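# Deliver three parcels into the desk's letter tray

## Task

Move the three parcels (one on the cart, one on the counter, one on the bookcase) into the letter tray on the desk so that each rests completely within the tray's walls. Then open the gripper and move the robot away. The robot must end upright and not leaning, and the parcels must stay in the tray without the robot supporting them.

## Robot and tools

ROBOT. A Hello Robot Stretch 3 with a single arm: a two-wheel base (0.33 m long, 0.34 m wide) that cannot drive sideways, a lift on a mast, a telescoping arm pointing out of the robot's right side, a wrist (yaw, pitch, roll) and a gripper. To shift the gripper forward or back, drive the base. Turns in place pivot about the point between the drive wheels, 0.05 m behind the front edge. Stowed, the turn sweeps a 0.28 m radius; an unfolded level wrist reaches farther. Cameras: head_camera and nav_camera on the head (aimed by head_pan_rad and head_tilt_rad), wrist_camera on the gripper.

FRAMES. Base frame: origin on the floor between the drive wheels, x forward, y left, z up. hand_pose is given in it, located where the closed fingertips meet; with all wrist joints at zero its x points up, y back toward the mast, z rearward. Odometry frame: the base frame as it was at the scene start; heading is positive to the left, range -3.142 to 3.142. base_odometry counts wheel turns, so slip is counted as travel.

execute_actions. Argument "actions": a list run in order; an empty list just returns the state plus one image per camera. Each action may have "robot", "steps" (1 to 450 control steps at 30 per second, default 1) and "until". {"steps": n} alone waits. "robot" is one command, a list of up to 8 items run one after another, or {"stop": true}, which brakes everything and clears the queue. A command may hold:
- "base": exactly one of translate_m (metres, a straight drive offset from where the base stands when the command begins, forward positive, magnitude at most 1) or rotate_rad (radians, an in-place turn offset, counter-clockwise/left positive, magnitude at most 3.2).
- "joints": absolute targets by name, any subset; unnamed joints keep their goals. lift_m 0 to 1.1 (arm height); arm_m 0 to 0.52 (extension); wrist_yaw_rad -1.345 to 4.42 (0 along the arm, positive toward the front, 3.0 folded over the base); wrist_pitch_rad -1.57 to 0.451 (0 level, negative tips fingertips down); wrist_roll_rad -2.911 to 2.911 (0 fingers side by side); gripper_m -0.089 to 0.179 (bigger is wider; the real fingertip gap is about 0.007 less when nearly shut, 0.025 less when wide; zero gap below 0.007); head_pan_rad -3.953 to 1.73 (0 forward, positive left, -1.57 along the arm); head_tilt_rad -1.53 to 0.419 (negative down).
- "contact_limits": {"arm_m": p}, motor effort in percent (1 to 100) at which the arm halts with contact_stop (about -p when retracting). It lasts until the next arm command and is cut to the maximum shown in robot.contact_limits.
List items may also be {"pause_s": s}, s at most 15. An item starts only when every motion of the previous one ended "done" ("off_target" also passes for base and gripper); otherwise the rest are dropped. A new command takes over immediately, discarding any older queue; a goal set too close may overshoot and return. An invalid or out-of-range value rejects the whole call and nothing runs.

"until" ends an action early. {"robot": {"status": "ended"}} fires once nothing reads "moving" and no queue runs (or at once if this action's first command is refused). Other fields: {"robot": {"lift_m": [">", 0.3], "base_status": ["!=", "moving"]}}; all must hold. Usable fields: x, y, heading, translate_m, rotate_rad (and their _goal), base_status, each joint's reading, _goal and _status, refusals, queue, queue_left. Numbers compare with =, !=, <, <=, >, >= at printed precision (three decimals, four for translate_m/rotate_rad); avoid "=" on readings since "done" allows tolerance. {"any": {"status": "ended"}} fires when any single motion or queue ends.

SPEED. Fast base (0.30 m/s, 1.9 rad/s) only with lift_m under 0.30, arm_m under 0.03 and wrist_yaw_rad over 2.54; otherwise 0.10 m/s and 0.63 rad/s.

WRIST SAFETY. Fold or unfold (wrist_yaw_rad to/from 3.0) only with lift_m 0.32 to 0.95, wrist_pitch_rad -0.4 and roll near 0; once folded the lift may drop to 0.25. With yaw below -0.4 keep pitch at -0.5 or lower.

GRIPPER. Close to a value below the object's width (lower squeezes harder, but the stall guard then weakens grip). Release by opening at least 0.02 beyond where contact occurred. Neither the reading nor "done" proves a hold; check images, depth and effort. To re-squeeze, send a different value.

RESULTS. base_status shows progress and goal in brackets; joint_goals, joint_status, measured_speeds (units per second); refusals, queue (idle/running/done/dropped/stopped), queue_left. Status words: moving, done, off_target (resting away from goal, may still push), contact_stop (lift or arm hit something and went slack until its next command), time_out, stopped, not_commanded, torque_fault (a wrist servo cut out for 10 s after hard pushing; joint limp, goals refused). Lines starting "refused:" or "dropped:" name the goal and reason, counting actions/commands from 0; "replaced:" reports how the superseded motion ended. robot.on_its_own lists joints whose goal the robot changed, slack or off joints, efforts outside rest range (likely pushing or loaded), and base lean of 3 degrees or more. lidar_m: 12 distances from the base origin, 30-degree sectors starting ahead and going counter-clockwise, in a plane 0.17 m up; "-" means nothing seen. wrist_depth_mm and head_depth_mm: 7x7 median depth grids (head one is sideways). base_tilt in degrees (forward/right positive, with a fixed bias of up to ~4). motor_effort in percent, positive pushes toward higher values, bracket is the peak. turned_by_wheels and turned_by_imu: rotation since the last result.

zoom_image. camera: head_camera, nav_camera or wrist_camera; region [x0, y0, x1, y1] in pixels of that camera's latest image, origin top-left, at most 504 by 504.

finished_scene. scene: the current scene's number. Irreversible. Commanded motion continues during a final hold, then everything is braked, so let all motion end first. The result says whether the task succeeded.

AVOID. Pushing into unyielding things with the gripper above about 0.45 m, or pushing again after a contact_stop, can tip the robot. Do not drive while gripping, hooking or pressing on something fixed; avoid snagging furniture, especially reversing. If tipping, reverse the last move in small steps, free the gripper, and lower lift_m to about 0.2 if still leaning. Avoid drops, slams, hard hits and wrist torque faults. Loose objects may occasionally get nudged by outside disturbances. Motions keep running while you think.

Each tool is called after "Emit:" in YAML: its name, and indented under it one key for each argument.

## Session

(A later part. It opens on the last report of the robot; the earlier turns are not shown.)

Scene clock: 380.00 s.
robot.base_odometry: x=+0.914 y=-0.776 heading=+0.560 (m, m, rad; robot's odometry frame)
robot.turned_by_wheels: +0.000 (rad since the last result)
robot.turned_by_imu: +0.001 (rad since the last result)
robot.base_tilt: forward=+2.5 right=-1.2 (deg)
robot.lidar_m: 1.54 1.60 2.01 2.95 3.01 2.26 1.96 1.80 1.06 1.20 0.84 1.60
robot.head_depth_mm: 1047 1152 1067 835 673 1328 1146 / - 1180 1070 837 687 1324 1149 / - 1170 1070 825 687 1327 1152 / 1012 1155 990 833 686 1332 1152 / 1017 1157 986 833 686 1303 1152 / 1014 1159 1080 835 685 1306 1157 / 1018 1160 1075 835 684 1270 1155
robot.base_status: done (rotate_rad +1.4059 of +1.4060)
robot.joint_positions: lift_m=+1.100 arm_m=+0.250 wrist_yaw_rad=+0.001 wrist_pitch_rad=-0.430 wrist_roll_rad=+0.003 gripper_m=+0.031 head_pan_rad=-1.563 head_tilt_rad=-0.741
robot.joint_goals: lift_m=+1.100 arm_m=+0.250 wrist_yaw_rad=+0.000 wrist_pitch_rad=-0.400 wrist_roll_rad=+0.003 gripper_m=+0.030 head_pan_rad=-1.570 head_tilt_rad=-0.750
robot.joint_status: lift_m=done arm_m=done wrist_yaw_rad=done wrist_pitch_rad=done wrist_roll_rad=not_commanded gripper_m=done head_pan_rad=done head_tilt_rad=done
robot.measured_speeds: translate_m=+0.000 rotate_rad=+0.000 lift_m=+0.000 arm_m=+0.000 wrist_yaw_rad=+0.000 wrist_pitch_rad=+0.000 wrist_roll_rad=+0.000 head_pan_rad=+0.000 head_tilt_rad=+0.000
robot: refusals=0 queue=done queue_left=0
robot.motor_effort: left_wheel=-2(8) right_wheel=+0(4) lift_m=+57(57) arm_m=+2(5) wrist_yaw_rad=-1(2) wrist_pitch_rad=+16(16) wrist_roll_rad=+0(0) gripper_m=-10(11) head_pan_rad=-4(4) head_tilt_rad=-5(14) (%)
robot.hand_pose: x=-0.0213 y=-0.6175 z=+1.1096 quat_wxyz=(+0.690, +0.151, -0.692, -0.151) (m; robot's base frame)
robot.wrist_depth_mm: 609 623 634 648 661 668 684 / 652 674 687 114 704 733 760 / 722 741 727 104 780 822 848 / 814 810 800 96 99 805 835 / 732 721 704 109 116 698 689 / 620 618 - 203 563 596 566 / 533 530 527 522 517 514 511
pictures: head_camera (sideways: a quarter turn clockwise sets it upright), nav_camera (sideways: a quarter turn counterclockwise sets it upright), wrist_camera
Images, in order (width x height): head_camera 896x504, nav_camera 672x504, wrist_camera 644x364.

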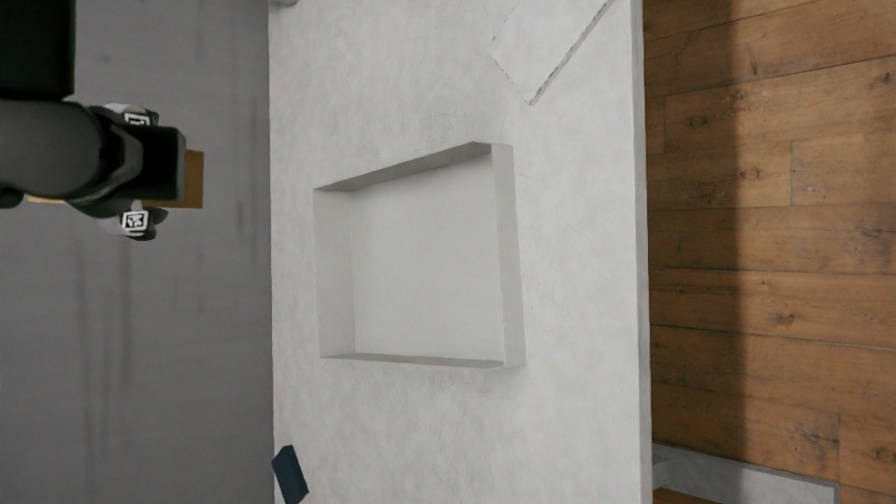

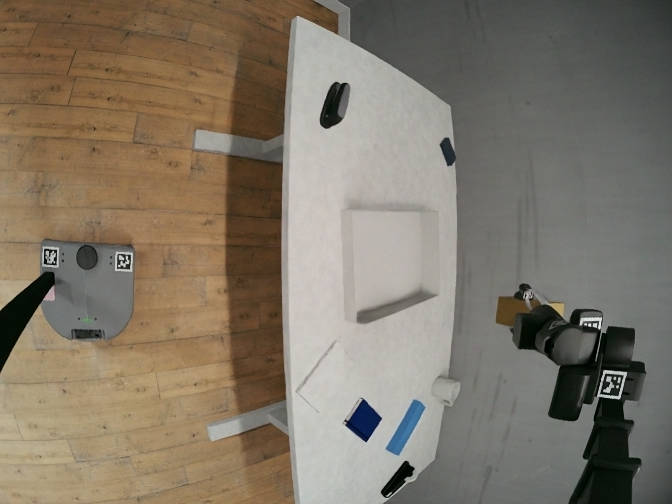

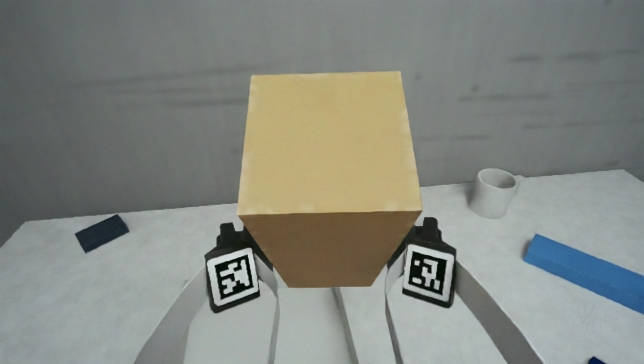

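Emit:
execute_actions:
  actions:
    - {"robot": [{"joints": {"arm_m": 0.45, "wrist_pitch_rad": -0.95}}, {"joints": {"lift_m": 0.92}}], "steps": 400, "until": {"robot": {"status": "ended"}}}

Scene clock: 393.90 s.
robot.base_odometry: x=+0.914 y=-0.776 heading=+0.560 (m, m, rad; robot's odometry frame)
robot.turned_by_wheels: +0.000 (rad since the last result)
robot.turned_by_imu: +0.000 (rad since the last result)
robot.base_tilt: forward=+2.5 right=-1.2 (deg)
robot.lidar_m: 1.53 1.59 2.02 2.95 3.02 2.26 1.97 1.80 1.06 1.19 0.84 1.61
robot.head_depth_mm: 1012 - 1008 834 672 1327 1148 / 994 - 1073 835 686 1330 1154 / 1016 - 815 824 686 1331 1154 / 1013 1155 984 833 685 1329 1153 / 1014 1157 986 832 687 1296 1155 / 1019 1158 1071 838 687 1306 1154 / 1019 1160 1073 838 686 1272 1147
robot.base_status: done (rotate_rad +1.4059 of +1.4060)
robot.joint_positions: lift_m=+0.920 arm_m=+0.450 wrist_yaw_rad=+0.001 wrist_pitch_rad=-0.964 wrist_roll_rad=+0.003 gripper_m=+0.031 head_pan_rad=-1.563 head_tilt_rad=-0.741
robot.joint_goals: lift_m=+0.920 arm_m=+0.450 wrist_yaw_rad=+0.000 wrist_pitch_rad=-0.950 wrist_roll_rad=+0.003 gripper_m=+0.030 head_pan_rad=-1.570 head_tilt_rad=-0.750
robot.joint_status: lift_m=done arm_m=done wrist_yaw_rad=done wrist_pitch_rad=done wrist_roll_rad=not_commanded gripper_m=done head_pan_rad=done head_tilt_rad=done
robot.measured_speeds: translate_m=+0.000 rotate_rad=+0.000 lift_m=+0.000 arm_m=+0.000 wrist_yaw_rad=+0.000 wrist_pitch_rad=+0.000 wrist_roll_rad=+0.000 head_pan_rad=+0.000 head_tilt_rad=+0.000
robot: refusals=0 queue=done queue_left=0
robot.motor_effort: left_wheel=-2(2) right_wheel=+0(0) lift_m=+31(57) arm_m=+3(3) wrist_yaw_rad=-1(1) wrist_pitch_rad=+8(16) wrist_roll_rad=+0(0) gripper_m=-11(10) head_pan_rad=-4(4) head_tilt_rad=-4(3) (%)
robot.hand_pose: x=-0.0215 y=-0.7208 z=+0.8348 quat_wxyz=(+0.626, +0.328, -0.627, -0.329) (m; robot's base frame)
robot.wrist_depth_mm: 387 386 385 380 380 372 373 / 356 353 287 114 347 344 344 / 285 315 311 104 313 318 317 / 280 302 291 96 99 297 297 / 272 281 275 109 122 278 276 / 258 264 - 204 256 262 260 / 243 250 246 246 246 246 246
pictures: head_camera (sideways: a quarter turn clockwise sets it upright), nav_camera (sideways: a quarter turn counterclockwise sets it upright), wrist_camera
Images, in order (width x height): head_camera 896x504, nav_camera 672x504, wrist_camera 644x364.

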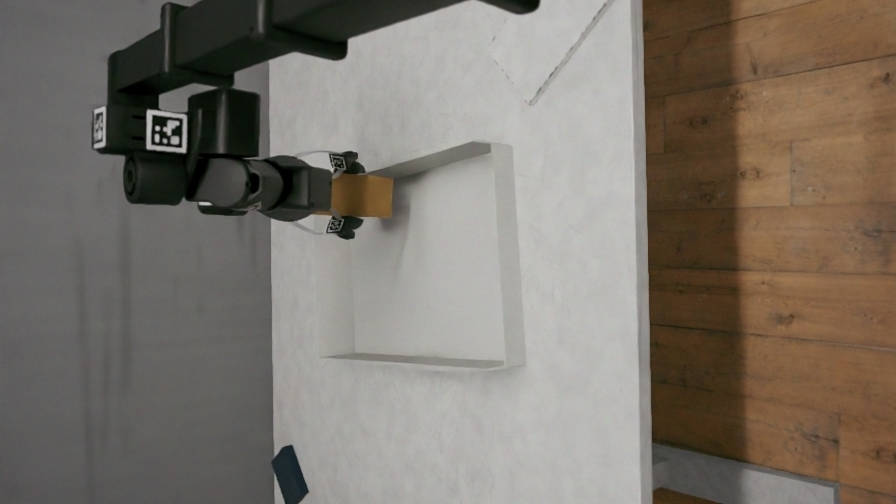

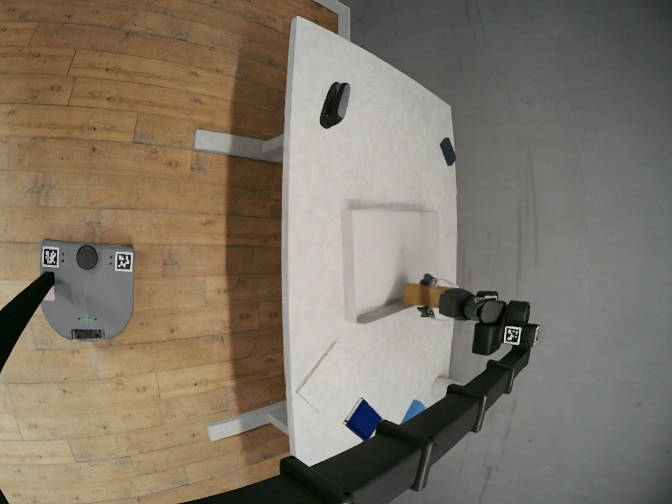

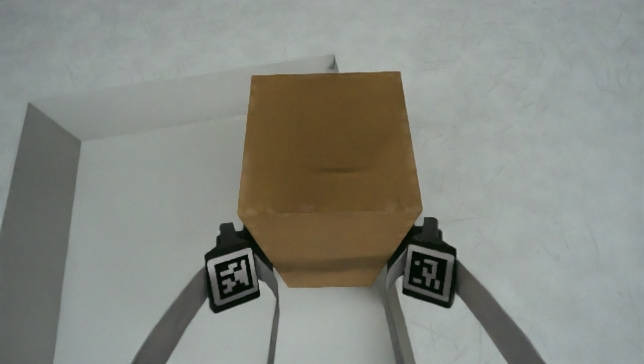

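Emit:
execute_actions:
  actions:
    - {"robot": [{"joints": {"lift_m": 0.98}}, {"base": {"translate_m": 0.10}}, {"joints": {"lift_m": 0.92}}], "steps": 400, "until": {"robot": {"status": "ended"}}}

Scene clock: 402.17 s.
robot.base_odometry: x=+0.998 y=-0.723 heading=+0.560 (m, m, rad; robot's odometry frame)
robot.turned_by_wheels: +0.000 (rad since the last result)
robot.turned_by_imu: +0.000 (rad since the last result)
robot.base_tilt: forward=+2.5 right=-1.1 (deg)
robot.lidar_m: 1.44 1.49 1.96 2.96 3.02 2.35 2.06 1.13 1.14 1.19 0.79 1.52
robot.head_depth_mm: 1007 - 1009 810 685 1302 1147 / 987 - 1066 807 686 1300 1155 / 1011 - 812 832 683 1298 1150 / 1008 1144 1071 832 685 1298 1150 / 1009 1148 1070 839 686 1307 1156 / 1012 1150 1073 838 686 1298 1154 / 1010 1149 1077 838 669 1303 1132
robot.base_status: done (translate_m +0.1000 of +0.1000)
robot.joint_positions: lift_m=+0.920 arm_m=+0.450 wrist_yaw_rad=+0.001 wrist_pitch_rad=-0.965 wrist_roll_rad=+0.003 gripper_m=+0.031 head_pan_rad=-1.563 head_tilt_rad=-0.741
robot.joint_goals: lift_m=+0.920 arm_m=+0.450 wrist_yaw_rad=+0.000 wrist_pitch_rad=-0.950 wrist_roll_rad=+0.003 gripper_m=+0.030 head_pan_rad=-1.570 head_tilt_rad=-0.750
robot.joint_status: lift_m=done arm_m=done wrist_yaw_rad=done wrist_pitch_rad=done wrist_roll_rad=not_commanded gripper_m=done head_pan_rad=done head_tilt_rad=done
robot.measured_speeds: translate_m=+0.000 rotate_rad=+0.000 lift_m=+0.000 arm_m=+0.000 wrist_yaw_rad=+0.000 wrist_pitch_rad=+0.000 wrist_roll_rad=+0.000 head_pan_rad=+0.000 head_tilt_rad=+0.000
robot: refusals=0 queue=done queue_left=0
robot.motor_effort: left_wheel=-2(3) right_wheel=+1(5) lift_m=+31(60) arm_m=+2(3) wrist_yaw_rad=-1(1) wrist_pitch_rad=+8(7) wrist_roll_rad=+0(0) gripper_m=-10(10) head_pan_rad=-5(4) head_tilt_rad=-2(3) (%)
robot.hand_pose: x=-0.0215 y=-0.7208 z=+0.8347 quat_wxyz=(+0.626, +0.328, -0.627, -0.329) (m; robot's base frame)
robot.wrist_depth_mm: 386 386 383 377 376 375 372 / 356 351 351 114 283 344 344 / 329 317 303 104 301 313 319 / 306 296 290 96 99 288 297 / 286 277 277 110 122 261 276 / 267 261 - 204 253 245 261 / 251 252 248 247 245 240 239
pictures: head_camera (sideways: a quarter turn clockwise sets it upright), nav_camera (sideways: a quarter turn counterclockwise sets it upright), wrist_camera
Images, in order (width x height): head_camera 896x504, nav_camera 672x504, wrist_camera 644x364.

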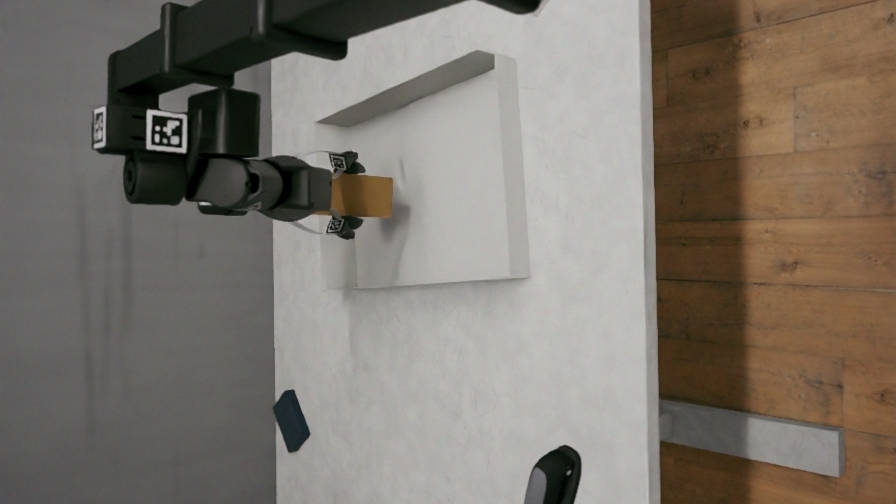

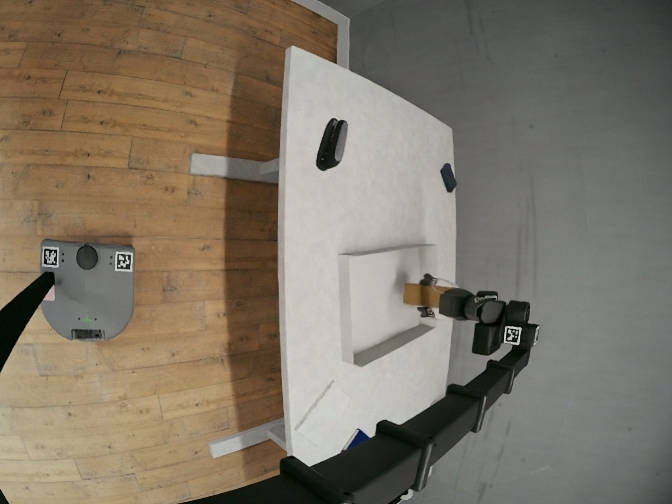

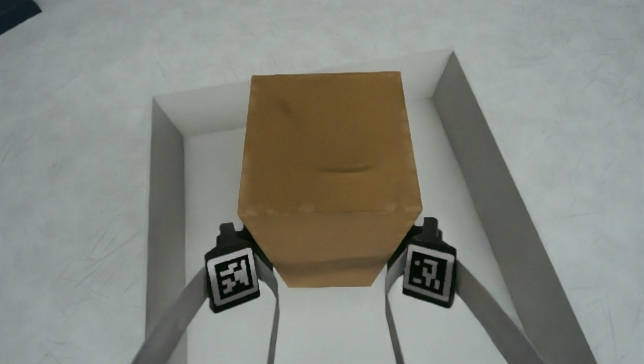

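Emit:
execute_actions:
  actions:
    - {"robot": {"joints": {"lift_m": 0.86}}, "steps": 200, "until": {"robot": {"status": "ended"}}}

Scene clock: 407.43 s.
robot.base_odometry: x=+0.998 y=-0.723 heading=+0.560 (m, m, rad; robot's odometry frame)
robot.turned_by_wheels: +0.000 (rad since the last result)
robot.turned_by_imu: +0.000 (rad since the last result)
robot.base_tilt: forward=+2.4 right=-1.1 (deg)
robot.lidar_m: 1.43 1.49 1.96 2.95 3.03 2.35 2.06 1.13 1.14 1.19 0.78 1.52
robot.head_depth_mm: 1006 1136 - - 686 1301 1154 / 1006 1102 975 818 686 1304 1156 / 1007 1127 - 832 685 1302 1152 / 1010 1148 1074 834 685 1300 1153 / 1008 1147 1074 835 686 1299 1154 / 1013 1144 1076 837 686 1294 1153 / 1006 1152 1074 839 669 1304 1131
robot.base_status: done (translate_m +0.1000 of +0.1000)
robot.joint_positions: lift_m=+0.861 arm_m=+0.450 wrist_yaw_rad=+0.001 wrist_pitch_rad=-0.945 wrist_roll_rad=+0.003 gripper_m=+0.031 head_pan_rad=-1.563 head_tilt_rad=-0.741
robot.joint_goals: lift_m=+0.860 arm_m=+0.450 wrist_yaw_rad=+0.000 wrist_pitch_rad=-0.950 wrist_roll_rad=+0.003 gripper_m=+0.030 head_pan_rad=-1.570 head_tilt_rad=-0.750
robot.joint_status: lift_m=done arm_m=done wrist_yaw_rad=done wrist_pitch_rad=done wrist_roll_rad=not_commanded gripper_m=done head_pan_rad=done head_tilt_rad=done
robot.measured_speeds: translate_m=+0.000 rotate_rad=+0.000 lift_m=+0.000 arm_m=+0.000 wrist_yaw_rad=+0.000 wrist_pitch_rad=+0.000 wrist_roll_rad=+0.000 head_pan_rad=+0.000 head_tilt_rad=+0.000
robot: refusals=0 queue=done queue_left=0
robot.motor_effort: left_wheel=-2(3) right_wheel=+0(1) lift_m=+23(31) arm_m=+3(3) wrist_yaw_rad=-1(1) wrist_pitch_rad=-3(8) wrist_roll_rad=+0(0) gripper_m=-10(11) head_pan_rad=-4(4) head_tilt_rad=-3(3) (%)
robot.hand_pose: x=-0.0215 y=-0.7253 z=+0.7776 quat_wxyz=(+0.629, +0.322, -0.630, -0.322) (m; robot's base frame)
robot.wrist_depth_mm: 316 314 313 237 242 293 303 / 288 235 244 111 271 232 277 / 265 233 254 102 247 226 255 / 244 217 234 95 97 229 230 / 227 205 219 105 118 216 176 / 210 195 206 202 202 205 173 / 198 172 195 195 194 193 178
pictures: head_camera (sideways: a quarter turn clockwise sets it upright), nav_camera (sideways: a quarter turn counterclockwise sets it upright), wrist_camera
Images, in order (width x height): head_camera 896x504, nav_camera 672x504, wrist_camera 644x364.

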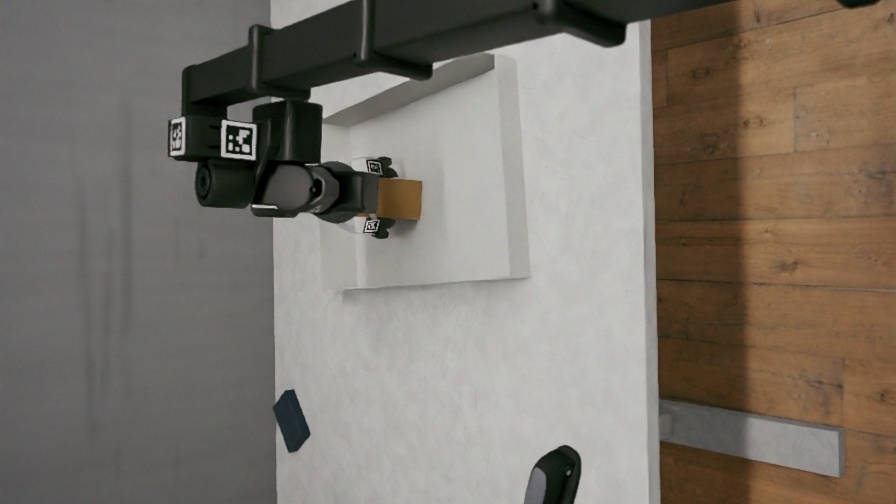

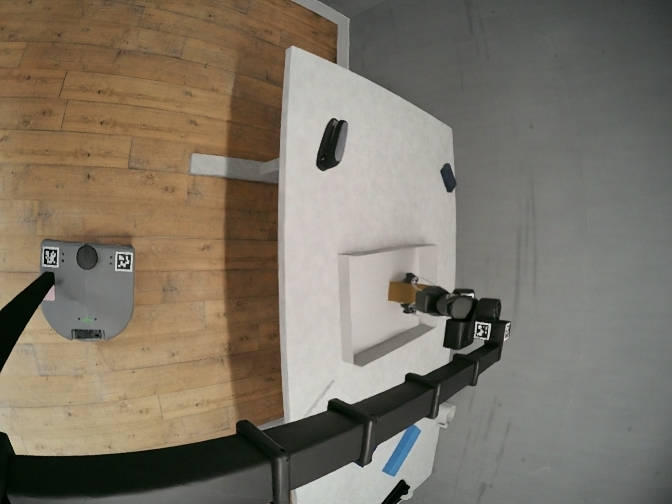

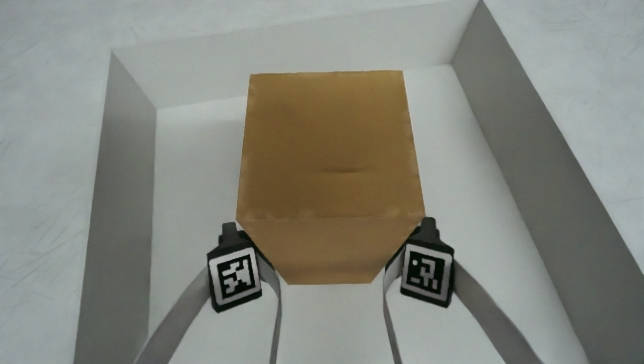

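Emit:
execute_actions:
  actions:
    - {"robot": [{"joints": {"gripper_m": 0.085}}, {"joints": {"lift_m": 1.0}}], "steps": 300, "until": {"robot": {"status": "ended"}}}

Scene clock: 414.20 s.
robot.base_odometry: x=+0.998 y=-0.723 heading=+0.560 (m, m, rad; robot's odometry frame)
robot.turned_by_wheels: +0.000 (rad since the last result)
robot.turned_by_imu: +0.000 (rad since the last result)
robot.base_tilt: forward=+2.5 right=-1.0 (deg)
robot.lidar_m: 1.43 1.49 1.96 2.96 3.02 2.34 2.06 1.13 1.14 1.19 0.78 1.52
robot.head_depth_mm: - 1161 1071 836 686 1301 1153 / - 1166 1030 807 686 1304 1149 / - - 975 831 685 1301 1152 / 1009 1148 988 833 685 1308 1154 / 1012 1151 1068 837 685 1302 1152 / 1009 1152 1076 836 686 1289 1154 / 1010 1153 1077 835 667 1310 1133
robot.base_status: done (translate_m +0.1000 of +0.1000)
robot.joint_positions: lift_m=+1.000 arm_m=+0.450 wrist_yaw_rad=+0.001 wrist_pitch_rad=-0.957 wrist_roll_rad=+0.003 gripper_m=+0.085 head_pan_rad=-1.563 head_tilt_rad=-0.741
robot.joint_goals: lift_m=+1.000 arm_m=+0.450 wrist_yaw_rad=+0.000 wrist_pitch_rad=-0.950 wrist_roll_rad=+0.003 gripper_m=+0.085 head_pan_rad=-1.570 head_tilt_rad=-0.750
robot.joint_status: lift_m=done arm_m=done wrist_yaw_rad=done wrist_pitch_rad=done wrist_roll_rad=not_commanded gripper_m=done head_pan_rad=done head_tilt_rad=done
robot.measured_speeds: translate_m=+0.000 rotate_rad=+0.000 lift_m=+0.000 arm_m=+0.000 wrist_yaw_rad=+0.000 wrist_pitch_rad=+0.000 wrist_roll_rad=+0.000 head_pan_rad=+0.000 head_tilt_rad=+0.000
robot: refusals=0 queue=done queue_left=0
robot.motor_effort: left_wheel=-3(3) right_wheel=+0(0) lift_m=+55(58) arm_m=+3(2) wrist_yaw_rad=-1(1) wrist_pitch_rad=+3(4) wrist_roll_rad=+0(0) gripper_m=+0(84) head_pan_rad=-4(4) head_tilt_rad=-2(3) (%)
robot.hand_pose: x=-0.0215 y=-0.7224 z=+0.9149 quat_wxyz=(+0.627, +0.326, -0.628, -0.326) (m; robot's base frame)
robot.wrist_depth_mm: 527 497 494 488 498 488 476 / 457 462 453 454 448 451 444 / 428 426 418 387 399 415 410 / 399 393 379 388 379 383 383 / 367 369 357 227 358 359 359 / 347 345 337 255 337 341 337 / 324 323 318 319 319 304 318
pictures: head_camera (sideways: a quarter turn clockwise sets it upright), nav_camera (sideways: a quarter turn counterclockwise sets it upright), wrist_camera
Images, in order (width x height): head_camera 896x504, nav_camera 672x504, wrist_camera 644x364.

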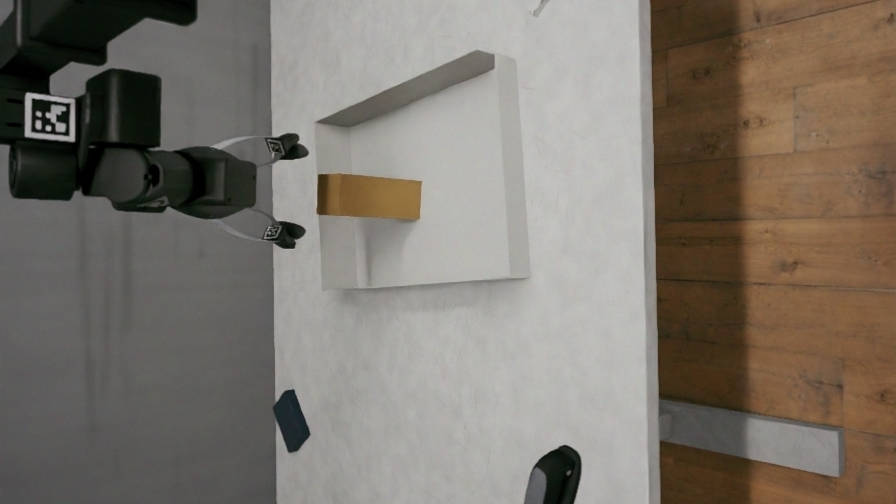

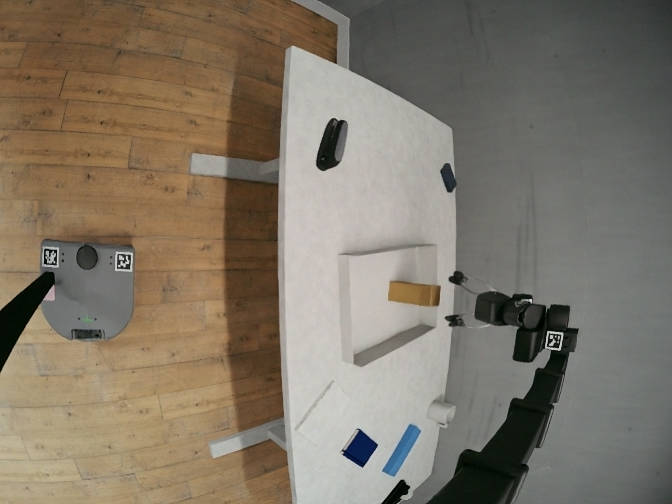

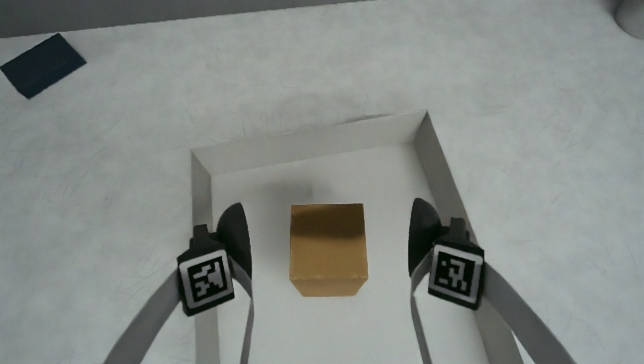

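Emit:
execute_actions:
  actions:
    - {"robot": [{"base": {"rotate_rad": -0.64}, "joints": {"arm_m": 0.0, "wrist_pitch_rad": -0.4, "wrist_yaw_rad": 1.5, "head_pan_rad": -2.4, "head_tilt_rad": -0.3}}, {"base": {"translate_m": -1.0}}, {"base": {"translate_m": -1.0}}], "steps": 450, "until": {"robot": {"status": "ended"}}}

Scene clock: 445.10 s.
robot.base_odometry: x=+0.001 y=-0.643 heading=-0.080 (m, m, rad; robot's odometry frame)
robot.turned_by_wheels: -0.640 (rad since the last result)
robot.turned_by_imu: -0.636 (rad since the last result)
robot.base_tilt: forward=+2.6 right=-2.3 (deg)
robot.lidar_m: 1.75 2.22 2.05 2.10 2.32 2.33 1.37 1.39 1.25 1.88 1.39 1.84
robot.head_depth_mm: 1294 1374 1422 1501 1545 1675 - / 1309 1382 1454 1515 1566 1693 - / 1327 1400 1466 1532 1485 - - / 1336 1415 1480 1543 1442 - - / 1347 1429 1517 1620 1697 - - / 1362 1442 1537 1650 1720 - - / 1371 1466 1552 1653 1761 - -
robot.base_status: moving (translate_m -1.0000 of -1.0000)
robot.joint_positions: lift_m=+1.000 arm_m=+0.001 wrist_yaw_rad=+1.499 wrist_pitch_rad=-0.420 wrist_roll_rad=+0.003 gripper_m=+0.085 head_pan_rad=-2.393 head_tilt_rad=-0.309
robot.joint_goals: lift_m=+1.000 arm_m=+0.000 wrist_yaw_rad=+1.500 wrist_pitch_rad=-0.400 wrist_roll_rad=+0.003 gripper_m=+0.085 head_pan_rad=-2.400 head_tilt_rad=-0.300
robot.joint_status: lift_m=done arm_m=done wrist_yaw_rad=done wrist_pitch_rad=done wrist_roll_rad=not_commanded gripper_m=done head_pan_rad=done head_tilt_rad=done
robot.measured_speeds: translate_m=-0.002 rotate_rad=+0.000 lift_m=+0.000 arm_m=+0.000 wrist_yaw_rad=+0.000 wrist_pitch_rad=+0.000 wrist_roll_rad=+0.000 head_pan_rad=+0.000 head_tilt_rad=+0.000
robot: refusals=0 queue=running queue_left=1
robot.motor_effort: left_wheel=+1(9) right_wheel=-2(6) lift_m=+55(55) arm_m=-3(4) wrist_yaw_rad=+1(1) wrist_pitch_rad=+11(12) wrist_roll_rad=+0(0) gripper_m=+1(0) head_pan_rad=-4(55) head_tilt_rad=+3(21) (%)
robot.hand_pose: x=+0.2022 y=-0.1621 z=+1.0118 quat_wxyz=(+0.606, +0.580, -0.406, +0.362) (m; robot's base frame)
robot.wrist_depth_mm: - - - - - - - / - - - - - - - / - - - - - 945 881 / - - - - - - - / - - - - - - - / - - - - - - - / - - - - - - -
pictures: head_camera (sideways: a quarter turn clockwise sets it upright), nav_camera (sideways: a quarter turn counterclockwise sets it upright), wrist_camera
Images, in order (width x height): head_camera 896x504, nav_camera 672x504, wrist_camera 644x364.

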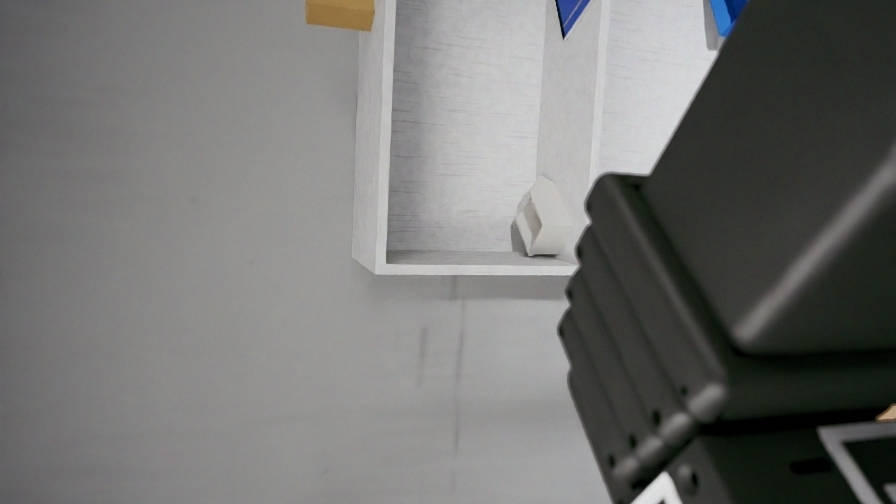

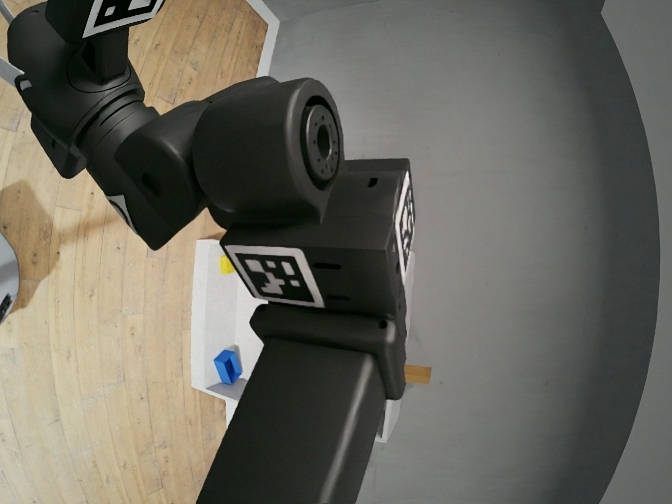

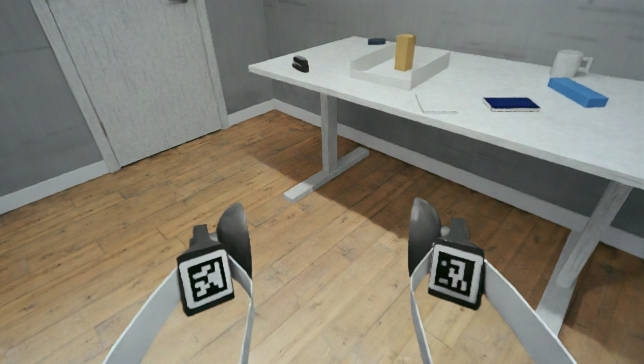

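Emit:
execute_actions:
  actions:
    - {"steps": 450, "until": {"robot": {"status": "ended"}}}
    - {"robot": [{"base": {"rotate_rad": -0.93}, "joints": {"head_pan_rad": -1.57, "head_tilt_rad": -0.25, "lift_m": 1.10}}, {"base": {"translate_m": 0.2}}], "steps": 450, "until": {"robot": {"status": "ended"}}}

Scene clock: 462.43 s.
robot.base_odometry: x=-0.889 y=-0.733 heading=-1.010 (m, m, rad; robot's odometry frame)
robot.turned_by_wheels: -0.930 (rad since the last result)
robot.turned_by_imu: -0.922 (rad since the last result)
robot.base_tilt: forward=+2.5 right=-1.1 (deg)
robot.lidar_m: 2.28 1.95 2.61 2.98 2.61 1.98 1.87 1.17 0.48 0.53 0.73 0.75
robot.head_depth_mm: 647 679 - - - - - / 644 676 - - - - - / 643 674 699 - - - - / 643 672 707 741 544 776 - / 640 670 706 728 542 775 - / 638 672 706 559 539 768 - / 636 668 703 734 610 - -
robot.base_status: done (translate_m +0.2000 of +0.2000)
robot.joint_positions: lift_m=+1.100 arm_m=+0.001 wrist_yaw_rad=+1.499 wrist_pitch_rad=-0.419 wrist_roll_rad=+0.003 gripper_m=+0.085 head_pan_rad=-1.577 head_tilt_rad=-0.260
robot.joint_goals: lift_m=+1.100 arm_m=+0.000 wrist_yaw_rad=+1.500 wrist_pitch_rad=-0.400 wrist_roll_rad=+0.003 gripper_m=+0.085 head_pan_rad=-1.570 head_tilt_rad=-0.250
robot.joint_status: lift_m=done arm_m=done wrist_yaw_rad=done wrist_pitch_rad=done wrist_roll_rad=not_commanded gripper_m=done head_pan_rad=done head_tilt_rad=done
robot.measured_speeds: translate_m=+0.000 rotate_rad=+0.000 lift_m=+0.000 arm_m=+0.000 wrist_yaw_rad=+0.000 wrist_pitch_rad=+0.000 wrist_roll_rad=+0.000 head_pan_rad=+0.000 head_tilt_rad=+0.000
robot: refusals=0 queue=done queue_left=0
robot.motor_effort: left_wheel=+2(9) right_wheel=-1(4) lift_m=+55(58) arm_m=-3(2) wrist_yaw_rad=+0(0) wrist_pitch_rad=+10(11) wrist_roll_rad=+0(0) gripper_m=+0(0) head_pan_rad=+4(56) head_tilt_rad=+2(9) (%)
robot.hand_pose: x=+0.2023 y=-0.1621 z=+1.1121 quat_wxyz=(+0.606, +0.579, -0.407, +0.363) (m; robot's base frame)
robot.wrist_depth_mm: - - - - - 847 605 / - - - - - 521 510 / - - - - - 618 365 / - - - - - 710 344 / - - - - - 765 616 / - - - - - 722 623 / - - - - - 633 609
pictures: head_camera (sideways: a quarter turn clockwise sets it upright), nav_camera (sideways: a quarter turn counterclockwise sets it upright), wrist_camera
Images, in order (width x height): head_camera 896x504, nav_camera 672x504, wrist_camera 644x364.

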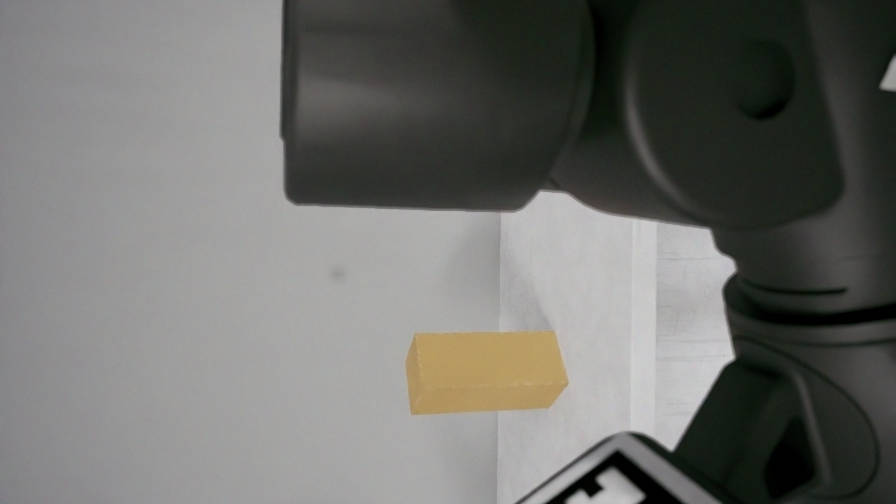

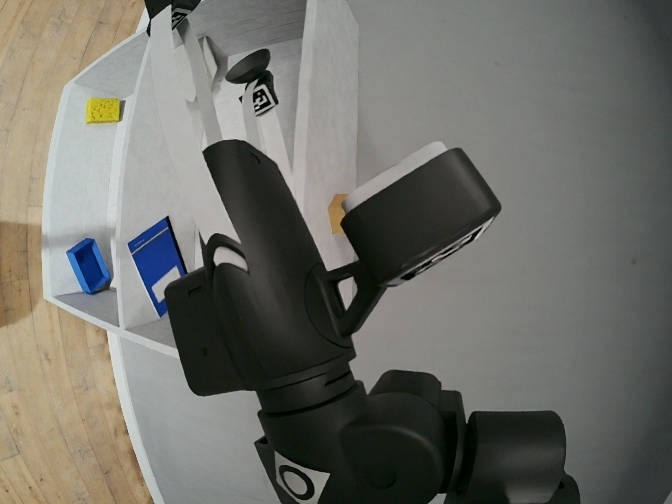

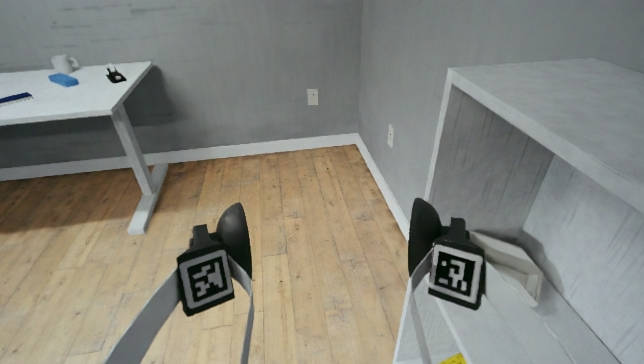

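Emit:
execute_actions:
  actions:
    - {"robot": {"base": {"translate_m": 0.127}, "joints": {"wrist_yaw_rad": 0.0, "wrist_pitch_rad": -0.3, "gripper_m": 0.12, "head_tilt_rad": -0.45}}, "steps": 300, "until": {"robot": {"status": "ended"}}}

Scene clock: 474.33 s.
robot.base_odometry: x=-0.821 y=-0.840 heading=-1.010 (m, m, rad; robot's odometry frame)
robot.turned_by_wheels: +0.000 (rad since the last result)
robot.turned_by_imu: +0.001 (rad since the last result)
robot.base_tilt: forward=+2.6 right=-1.2 (deg)
robot.lidar_m: 2.15 1.83 2.53 3.00 3.06 2.11 2.00 1.15 0.53 0.54 0.70 0.65
robot.head_depth_mm: 602 - - - - - - / 601 - - - - - - / 606 - - - - - 687 / 612 661 568 550 829 867 704 / 611 660 719 583 817 866 705 / 609 661 715 547 818 865 704 / 608 658 716 547 819 861 701
robot.base_status: done (translate_m +0.1270 of +0.1270)
robot.joint_positions: lift_m=+1.100 arm_m=+0.001 wrist_yaw_rad=+0.002 wrist_pitch_rad=-0.321 wrist_roll_rad=+0.003 gripper_m=+0.120 head_pan_rad=-1.577 head_tilt_rad=-0.444
robot.joint_goals: lift_m=+1.100 arm_m=+0.000 wrist_yaw_rad=+0.000 wrist_pitch_rad=-0.300 wrist_roll_rad=+0.003 gripper_m=+0.120 head_pan_rad=-1.570 head_tilt_rad=-0.450
robot.joint_status: lift_m=done arm_m=done wrist_yaw_rad=done wrist_pitch_rad=done wrist_roll_rad=not_commanded gripper_m=done head_pan_rad=done head_tilt_rad=done
robot.measured_speeds: translate_m=+0.000 rotate_rad=+0.000 lift_m=+0.000 arm_m=+0.000 wrist_yaw_rad=+0.000 wrist_pitch_rad=+0.000 wrist_roll_rad=+0.000 head_pan_rad=+0.000 head_tilt_rad=+0.000
robot: refusals=0 queue=done queue_left=0
robot.motor_effort: left_wheel=+2(8) right_wheel=-1(2) lift_m=+55(55) arm_m=-2(2) wrist_yaw_rad=-3(2) wrist_pitch_rad=+12(13) wrist_roll_rad=+0(0) gripper_m=+0(86) head_pan_rad=+4(5) head_tilt_rad=-2(12) (%)
robot.hand_pose: x=-0.0209 y=-0.3815 z=+1.1346 quat_wxyz=(+0.697, +0.114, -0.699, -0.113) (m; robot's base frame)
robot.wrist_depth_mm: 435 439 447 461 470 478 493 / 461 472 480 320 506 517 529 / 493 498 502 337 502 551 580 / 385 383 373 347 363 356 636 / 298 302 290 288 285 292 281 / 263 260 629 635 646 - 326 / 621 669 671 689 673 440 875
pictures: head_camera (sideways: a quarter turn clockwise sets it upright), nav_camera (sideways: a quarter turn counterclockwise sets it upright), wrist_camera
Images, in order (width x height): head_camera 896x504, nav_camera 672x504, wrist_camera 644x364.

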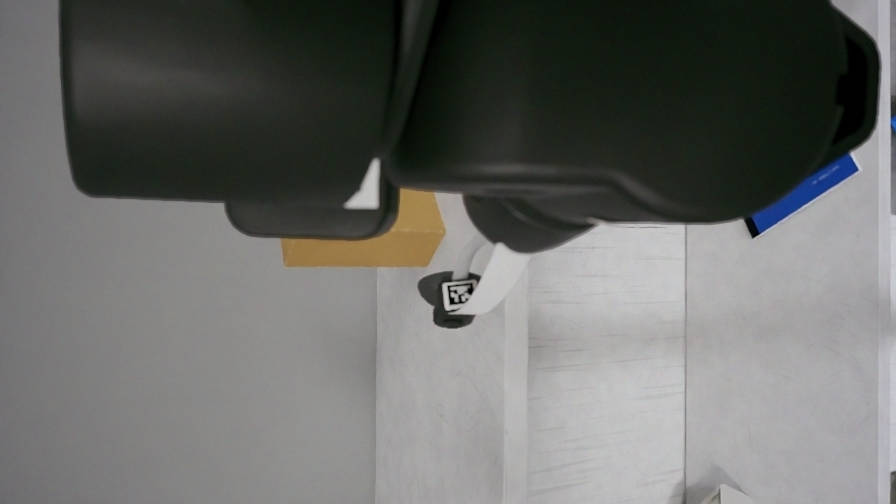

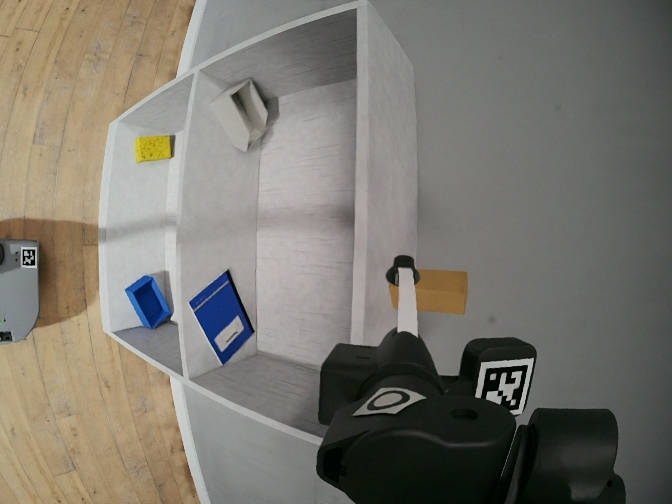

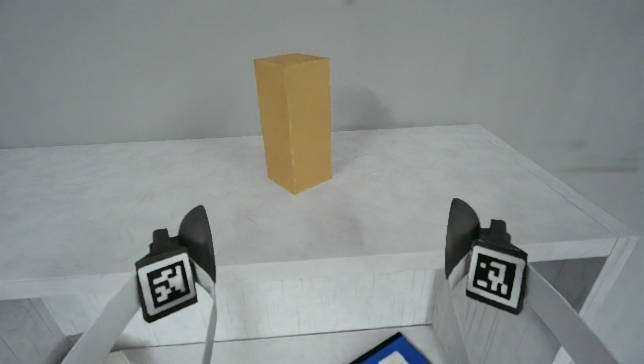

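Emit:
execute_actions:
  actions:
    - {"robot": {"base": {"translate_m": -0.14}, "joints": {"wrist_yaw_rad": 0.785, "arm_m": 0.15}}, "steps": 300, "until": {"robot": {"status": "ended"}}}

Scene clock: 486.77 s.
robot.base_odometry: x=-0.896 y=-0.722 heading=-1.010 (m, m, rad; robot's odometry frame)
robot.turned_by_wheels: +0.000 (rad since the last result)
robot.turned_by_imu: +0.000 (rad since the last result)
robot.base_tilt: forward=+2.5 right=-1.1 (deg)
robot.lidar_m: 2.29 1.96 2.61 2.99 2.60 1.97 1.86 1.17 0.48 0.49 0.73 0.76
robot.head_depth_mm: - - - 795 866 1006 1142 / 613 - - 493 633 632 693 / 620 - - 492 829 866 724 / 618 665 - - 828 867 716 / 619 654 733 517 826 866 723 / 617 668 533 515 829 863 721 / 617 667 718 515 827 864 720
robot.base_status: done (translate_m -0.1400 of -0.1400)
robot.joint_positions: lift_m=+1.100 arm_m=+0.150 wrist_yaw_rad=+0.783 wrist_pitch_rad=-0.321 wrist_roll_rad=+0.003 gripper_m=+0.120 head_pan_rad=-1.577 head_tilt_rad=-0.444
robot.joint_goals: lift_m=+1.100 arm_m=+0.150 wrist_yaw_rad=+0.785 wrist_pitch_rad=-0.300 wrist_roll_rad=+0.003 gripper_m=+0.120 head_pan_rad=-1.570 head_tilt_rad=-0.450
robot.joint_status: lift_m=done arm_m=done wrist_yaw_rad=done wrist_pitch_rad=done wrist_roll_rad=not_commanded gripper_m=done head_pan_rad=done head_tilt_rad=done
robot.measured_speeds: translate_m=+0.000 rotate_rad=+0.000 lift_m=+0.000 arm_m=+0.000 wrist_yaw_rad=+0.000 wrist_pitch_rad=+0.000 wrist_roll_rad=+0.000 head_pan_rad=+0.000 head_tilt_rad=+0.000
robot: refusals=0 queue=done queue_left=0
robot.motor_effort: left_wheel=+2(5) right_wheel=-1(4) lift_m=+55(55) arm_m=+2(8) wrist_yaw_rad=+1(2) wrist_pitch_rad=+11(12) wrist_roll_rad=+0(0) gripper_m=+0(0) head_pan_rad=+5(4) head_tilt_rad=-1(2) (%)
robot.hand_pose: x=+0.1447 y=-0.4617 z=+1.1347 quat_wxyz=(+0.688, +0.371, -0.603, +0.161) (m; robot's base frame)
robot.wrist_depth_mm: - 818 586 465 382 328 285 / - 920 648 505 393 331 297 / - 536 521 500 208 339 311 / - 396 374 365 228 335 324 / - 570 288 288 248 278 276 / - - 246 235 232 - 227 / - 715 669 206 197 195 192
pictures: head_camera (sideways: a quarter turn clockwise sets it upright), nav_camera (sideways: a quarter turn counterclockwise sets it upright), wrist_camera
Images, in order (width x height): head_camera 896x504, nav_camera 672x504, wrist_camera 644x364.

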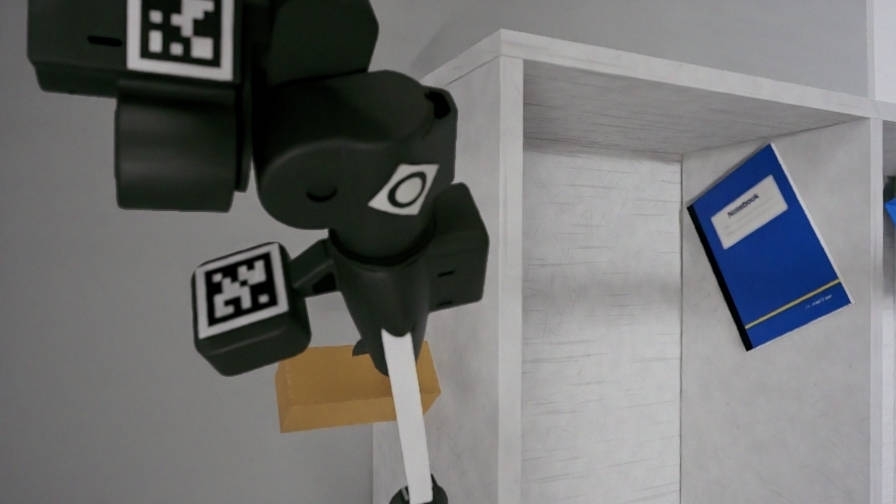

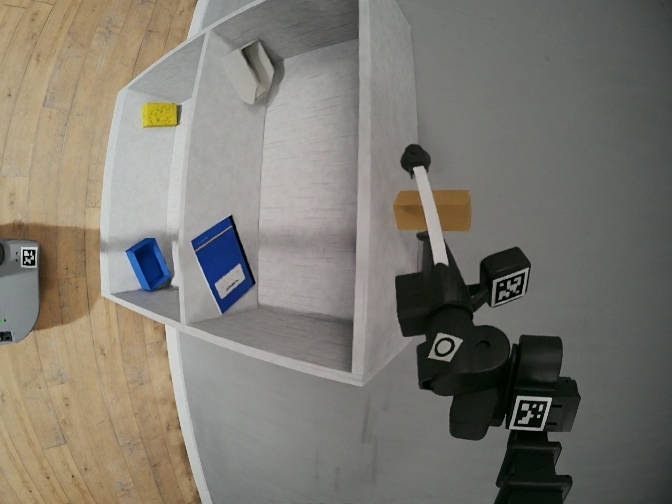

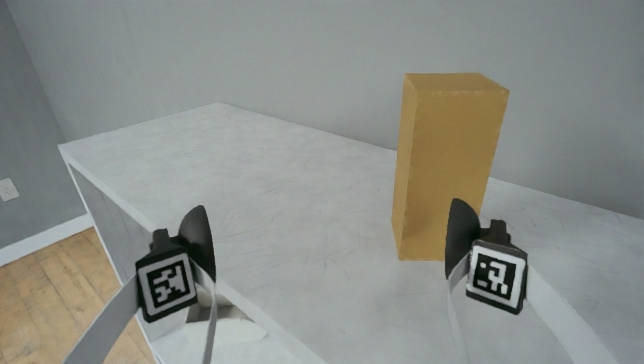

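Emit:
execute_actions:
  actions:
    - {"robot": {"base": {"translate_m": 0.013}, "joints": {"arm_m": 0.27}}, "steps": 200, "until": {"robot": {"status": "ended"}}}

Scene clock: 494.50 s.
robot.base_odometry: x=-0.889 y=-0.733 heading=-1.010 (m, m, rad; robot's odometry frame)
robot.turned_by_wheels: +0.000 (rad since the last result)
robot.turned_by_imu: +0.000 (rad since the last result)
robot.base_tilt: forward=+2.5 right=-1.2 (deg)
robot.lidar_m: 2.28 1.95 2.61 2.99 2.60 1.98 1.87 1.16 0.48 0.53 0.73 0.75
robot.head_depth_mm: 616 - 745 774 536 985 1136 / 615 - 751 552 690 687 681 / 620 - - 551 830 870 724 / 619 662 - 550 828 865 715 / 618 661 700 548 825 865 722 / 618 666 554 548 826 863 721 / 615 666 715 546 826 861 718
robot.base_status: done (translate_m +0.0130 of +0.0130)
robot.joint_positions: lift_m=+1.100 arm_m=+0.270 wrist_yaw_rad=+0.784 wrist_pitch_rad=-0.321 wrist_roll_rad=+0.003 gripper_m=+0.120 head_pan_rad=-1.577 head_tilt_rad=-0.444
robot.joint_goals: lift_m=+1.100 arm_m=+0.270 wrist_yaw_rad=+0.785 wrist_pitch_rad=-0.300 wrist_roll_rad=+0.003 gripper_m=+0.120 head_pan_rad=-1.570 head_tilt_rad=-0.450
robot.joint_status: lift_m=done arm_m=done wrist_yaw_rad=done wrist_pitch_rad=done wrist_roll_rad=not_commanded gripper_m=done head_pan_rad=done head_tilt_rad=done
robot.measured_speeds: translate_m=+0.000 rotate_rad=+0.000 lift_m=+0.000 arm_m=+0.000 wrist_yaw_rad=+0.000 wrist_pitch_rad=+0.000 wrist_roll_rad=+0.000 head_pan_rad=+0.000 head_tilt_rad=+0.000
robot: refusals=0 queue=done queue_left=0
robot.motor_effort: left_wheel=+2(9) right_wheel=-1(2) lift_m=+55(55) arm_m=+2(5) wrist_yaw_rad=+1(1) wrist_pitch_rad=+12(11) wrist_roll_rad=+0(0) gripper_m=+0(1) head_pan_rad=+5(5) head_tilt_rad=-2(2) (%)
robot.hand_pose: x=+0.1448 y=-0.5816 z=+1.1347 quat_wxyz=(+0.688, +0.371, -0.603, +0.161) (m; robot's base frame)
robot.wrist_depth_mm: 893 559 409 323 266 227 198 / - 642 453 350 284 239 206 / - 536 483 147 138 252 216 / 385 377 373 136 133 266 228 / 295 300 290 151 146 271 240 / 241 248 236 169 166 - 237 / 209 196 199 187 187 195 193
pictures: head_camera (sideways: a quarter turn clockwise sets it upright), nav_camera (sideways: a quarter turn counterclockwise sets it upright), wrist_camera
Images, in order (width x height): head_camera 896x504, nav_camera 672x504, wrist_camera 644x364.

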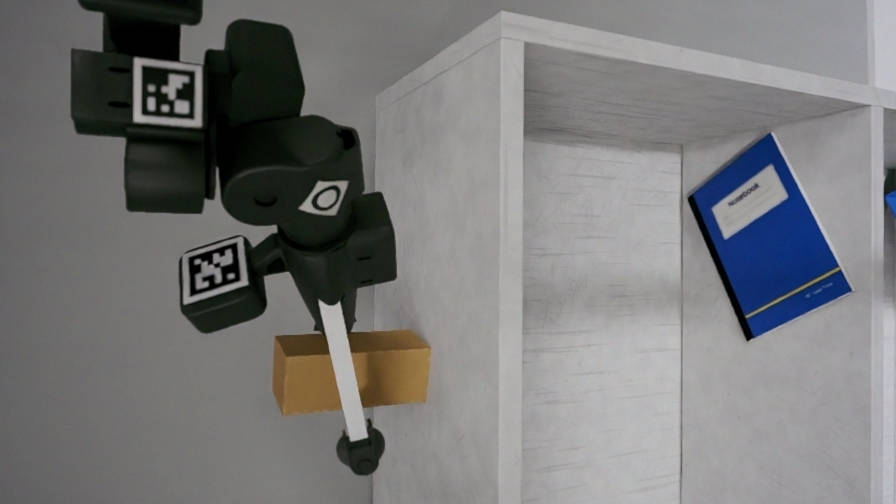

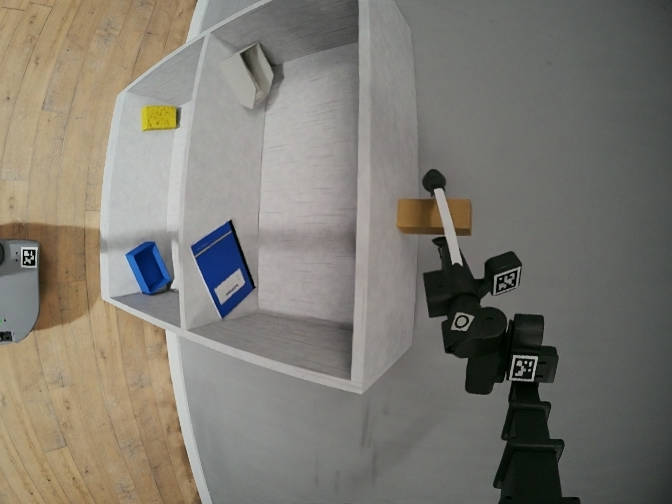

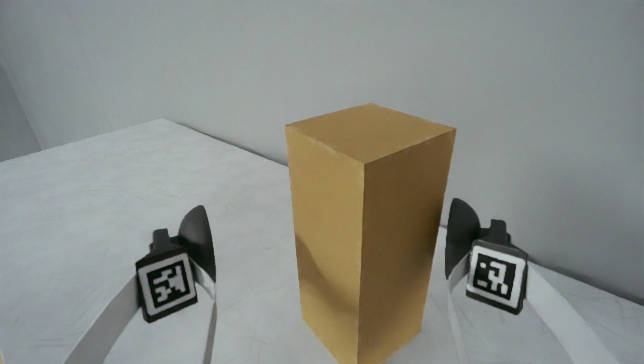

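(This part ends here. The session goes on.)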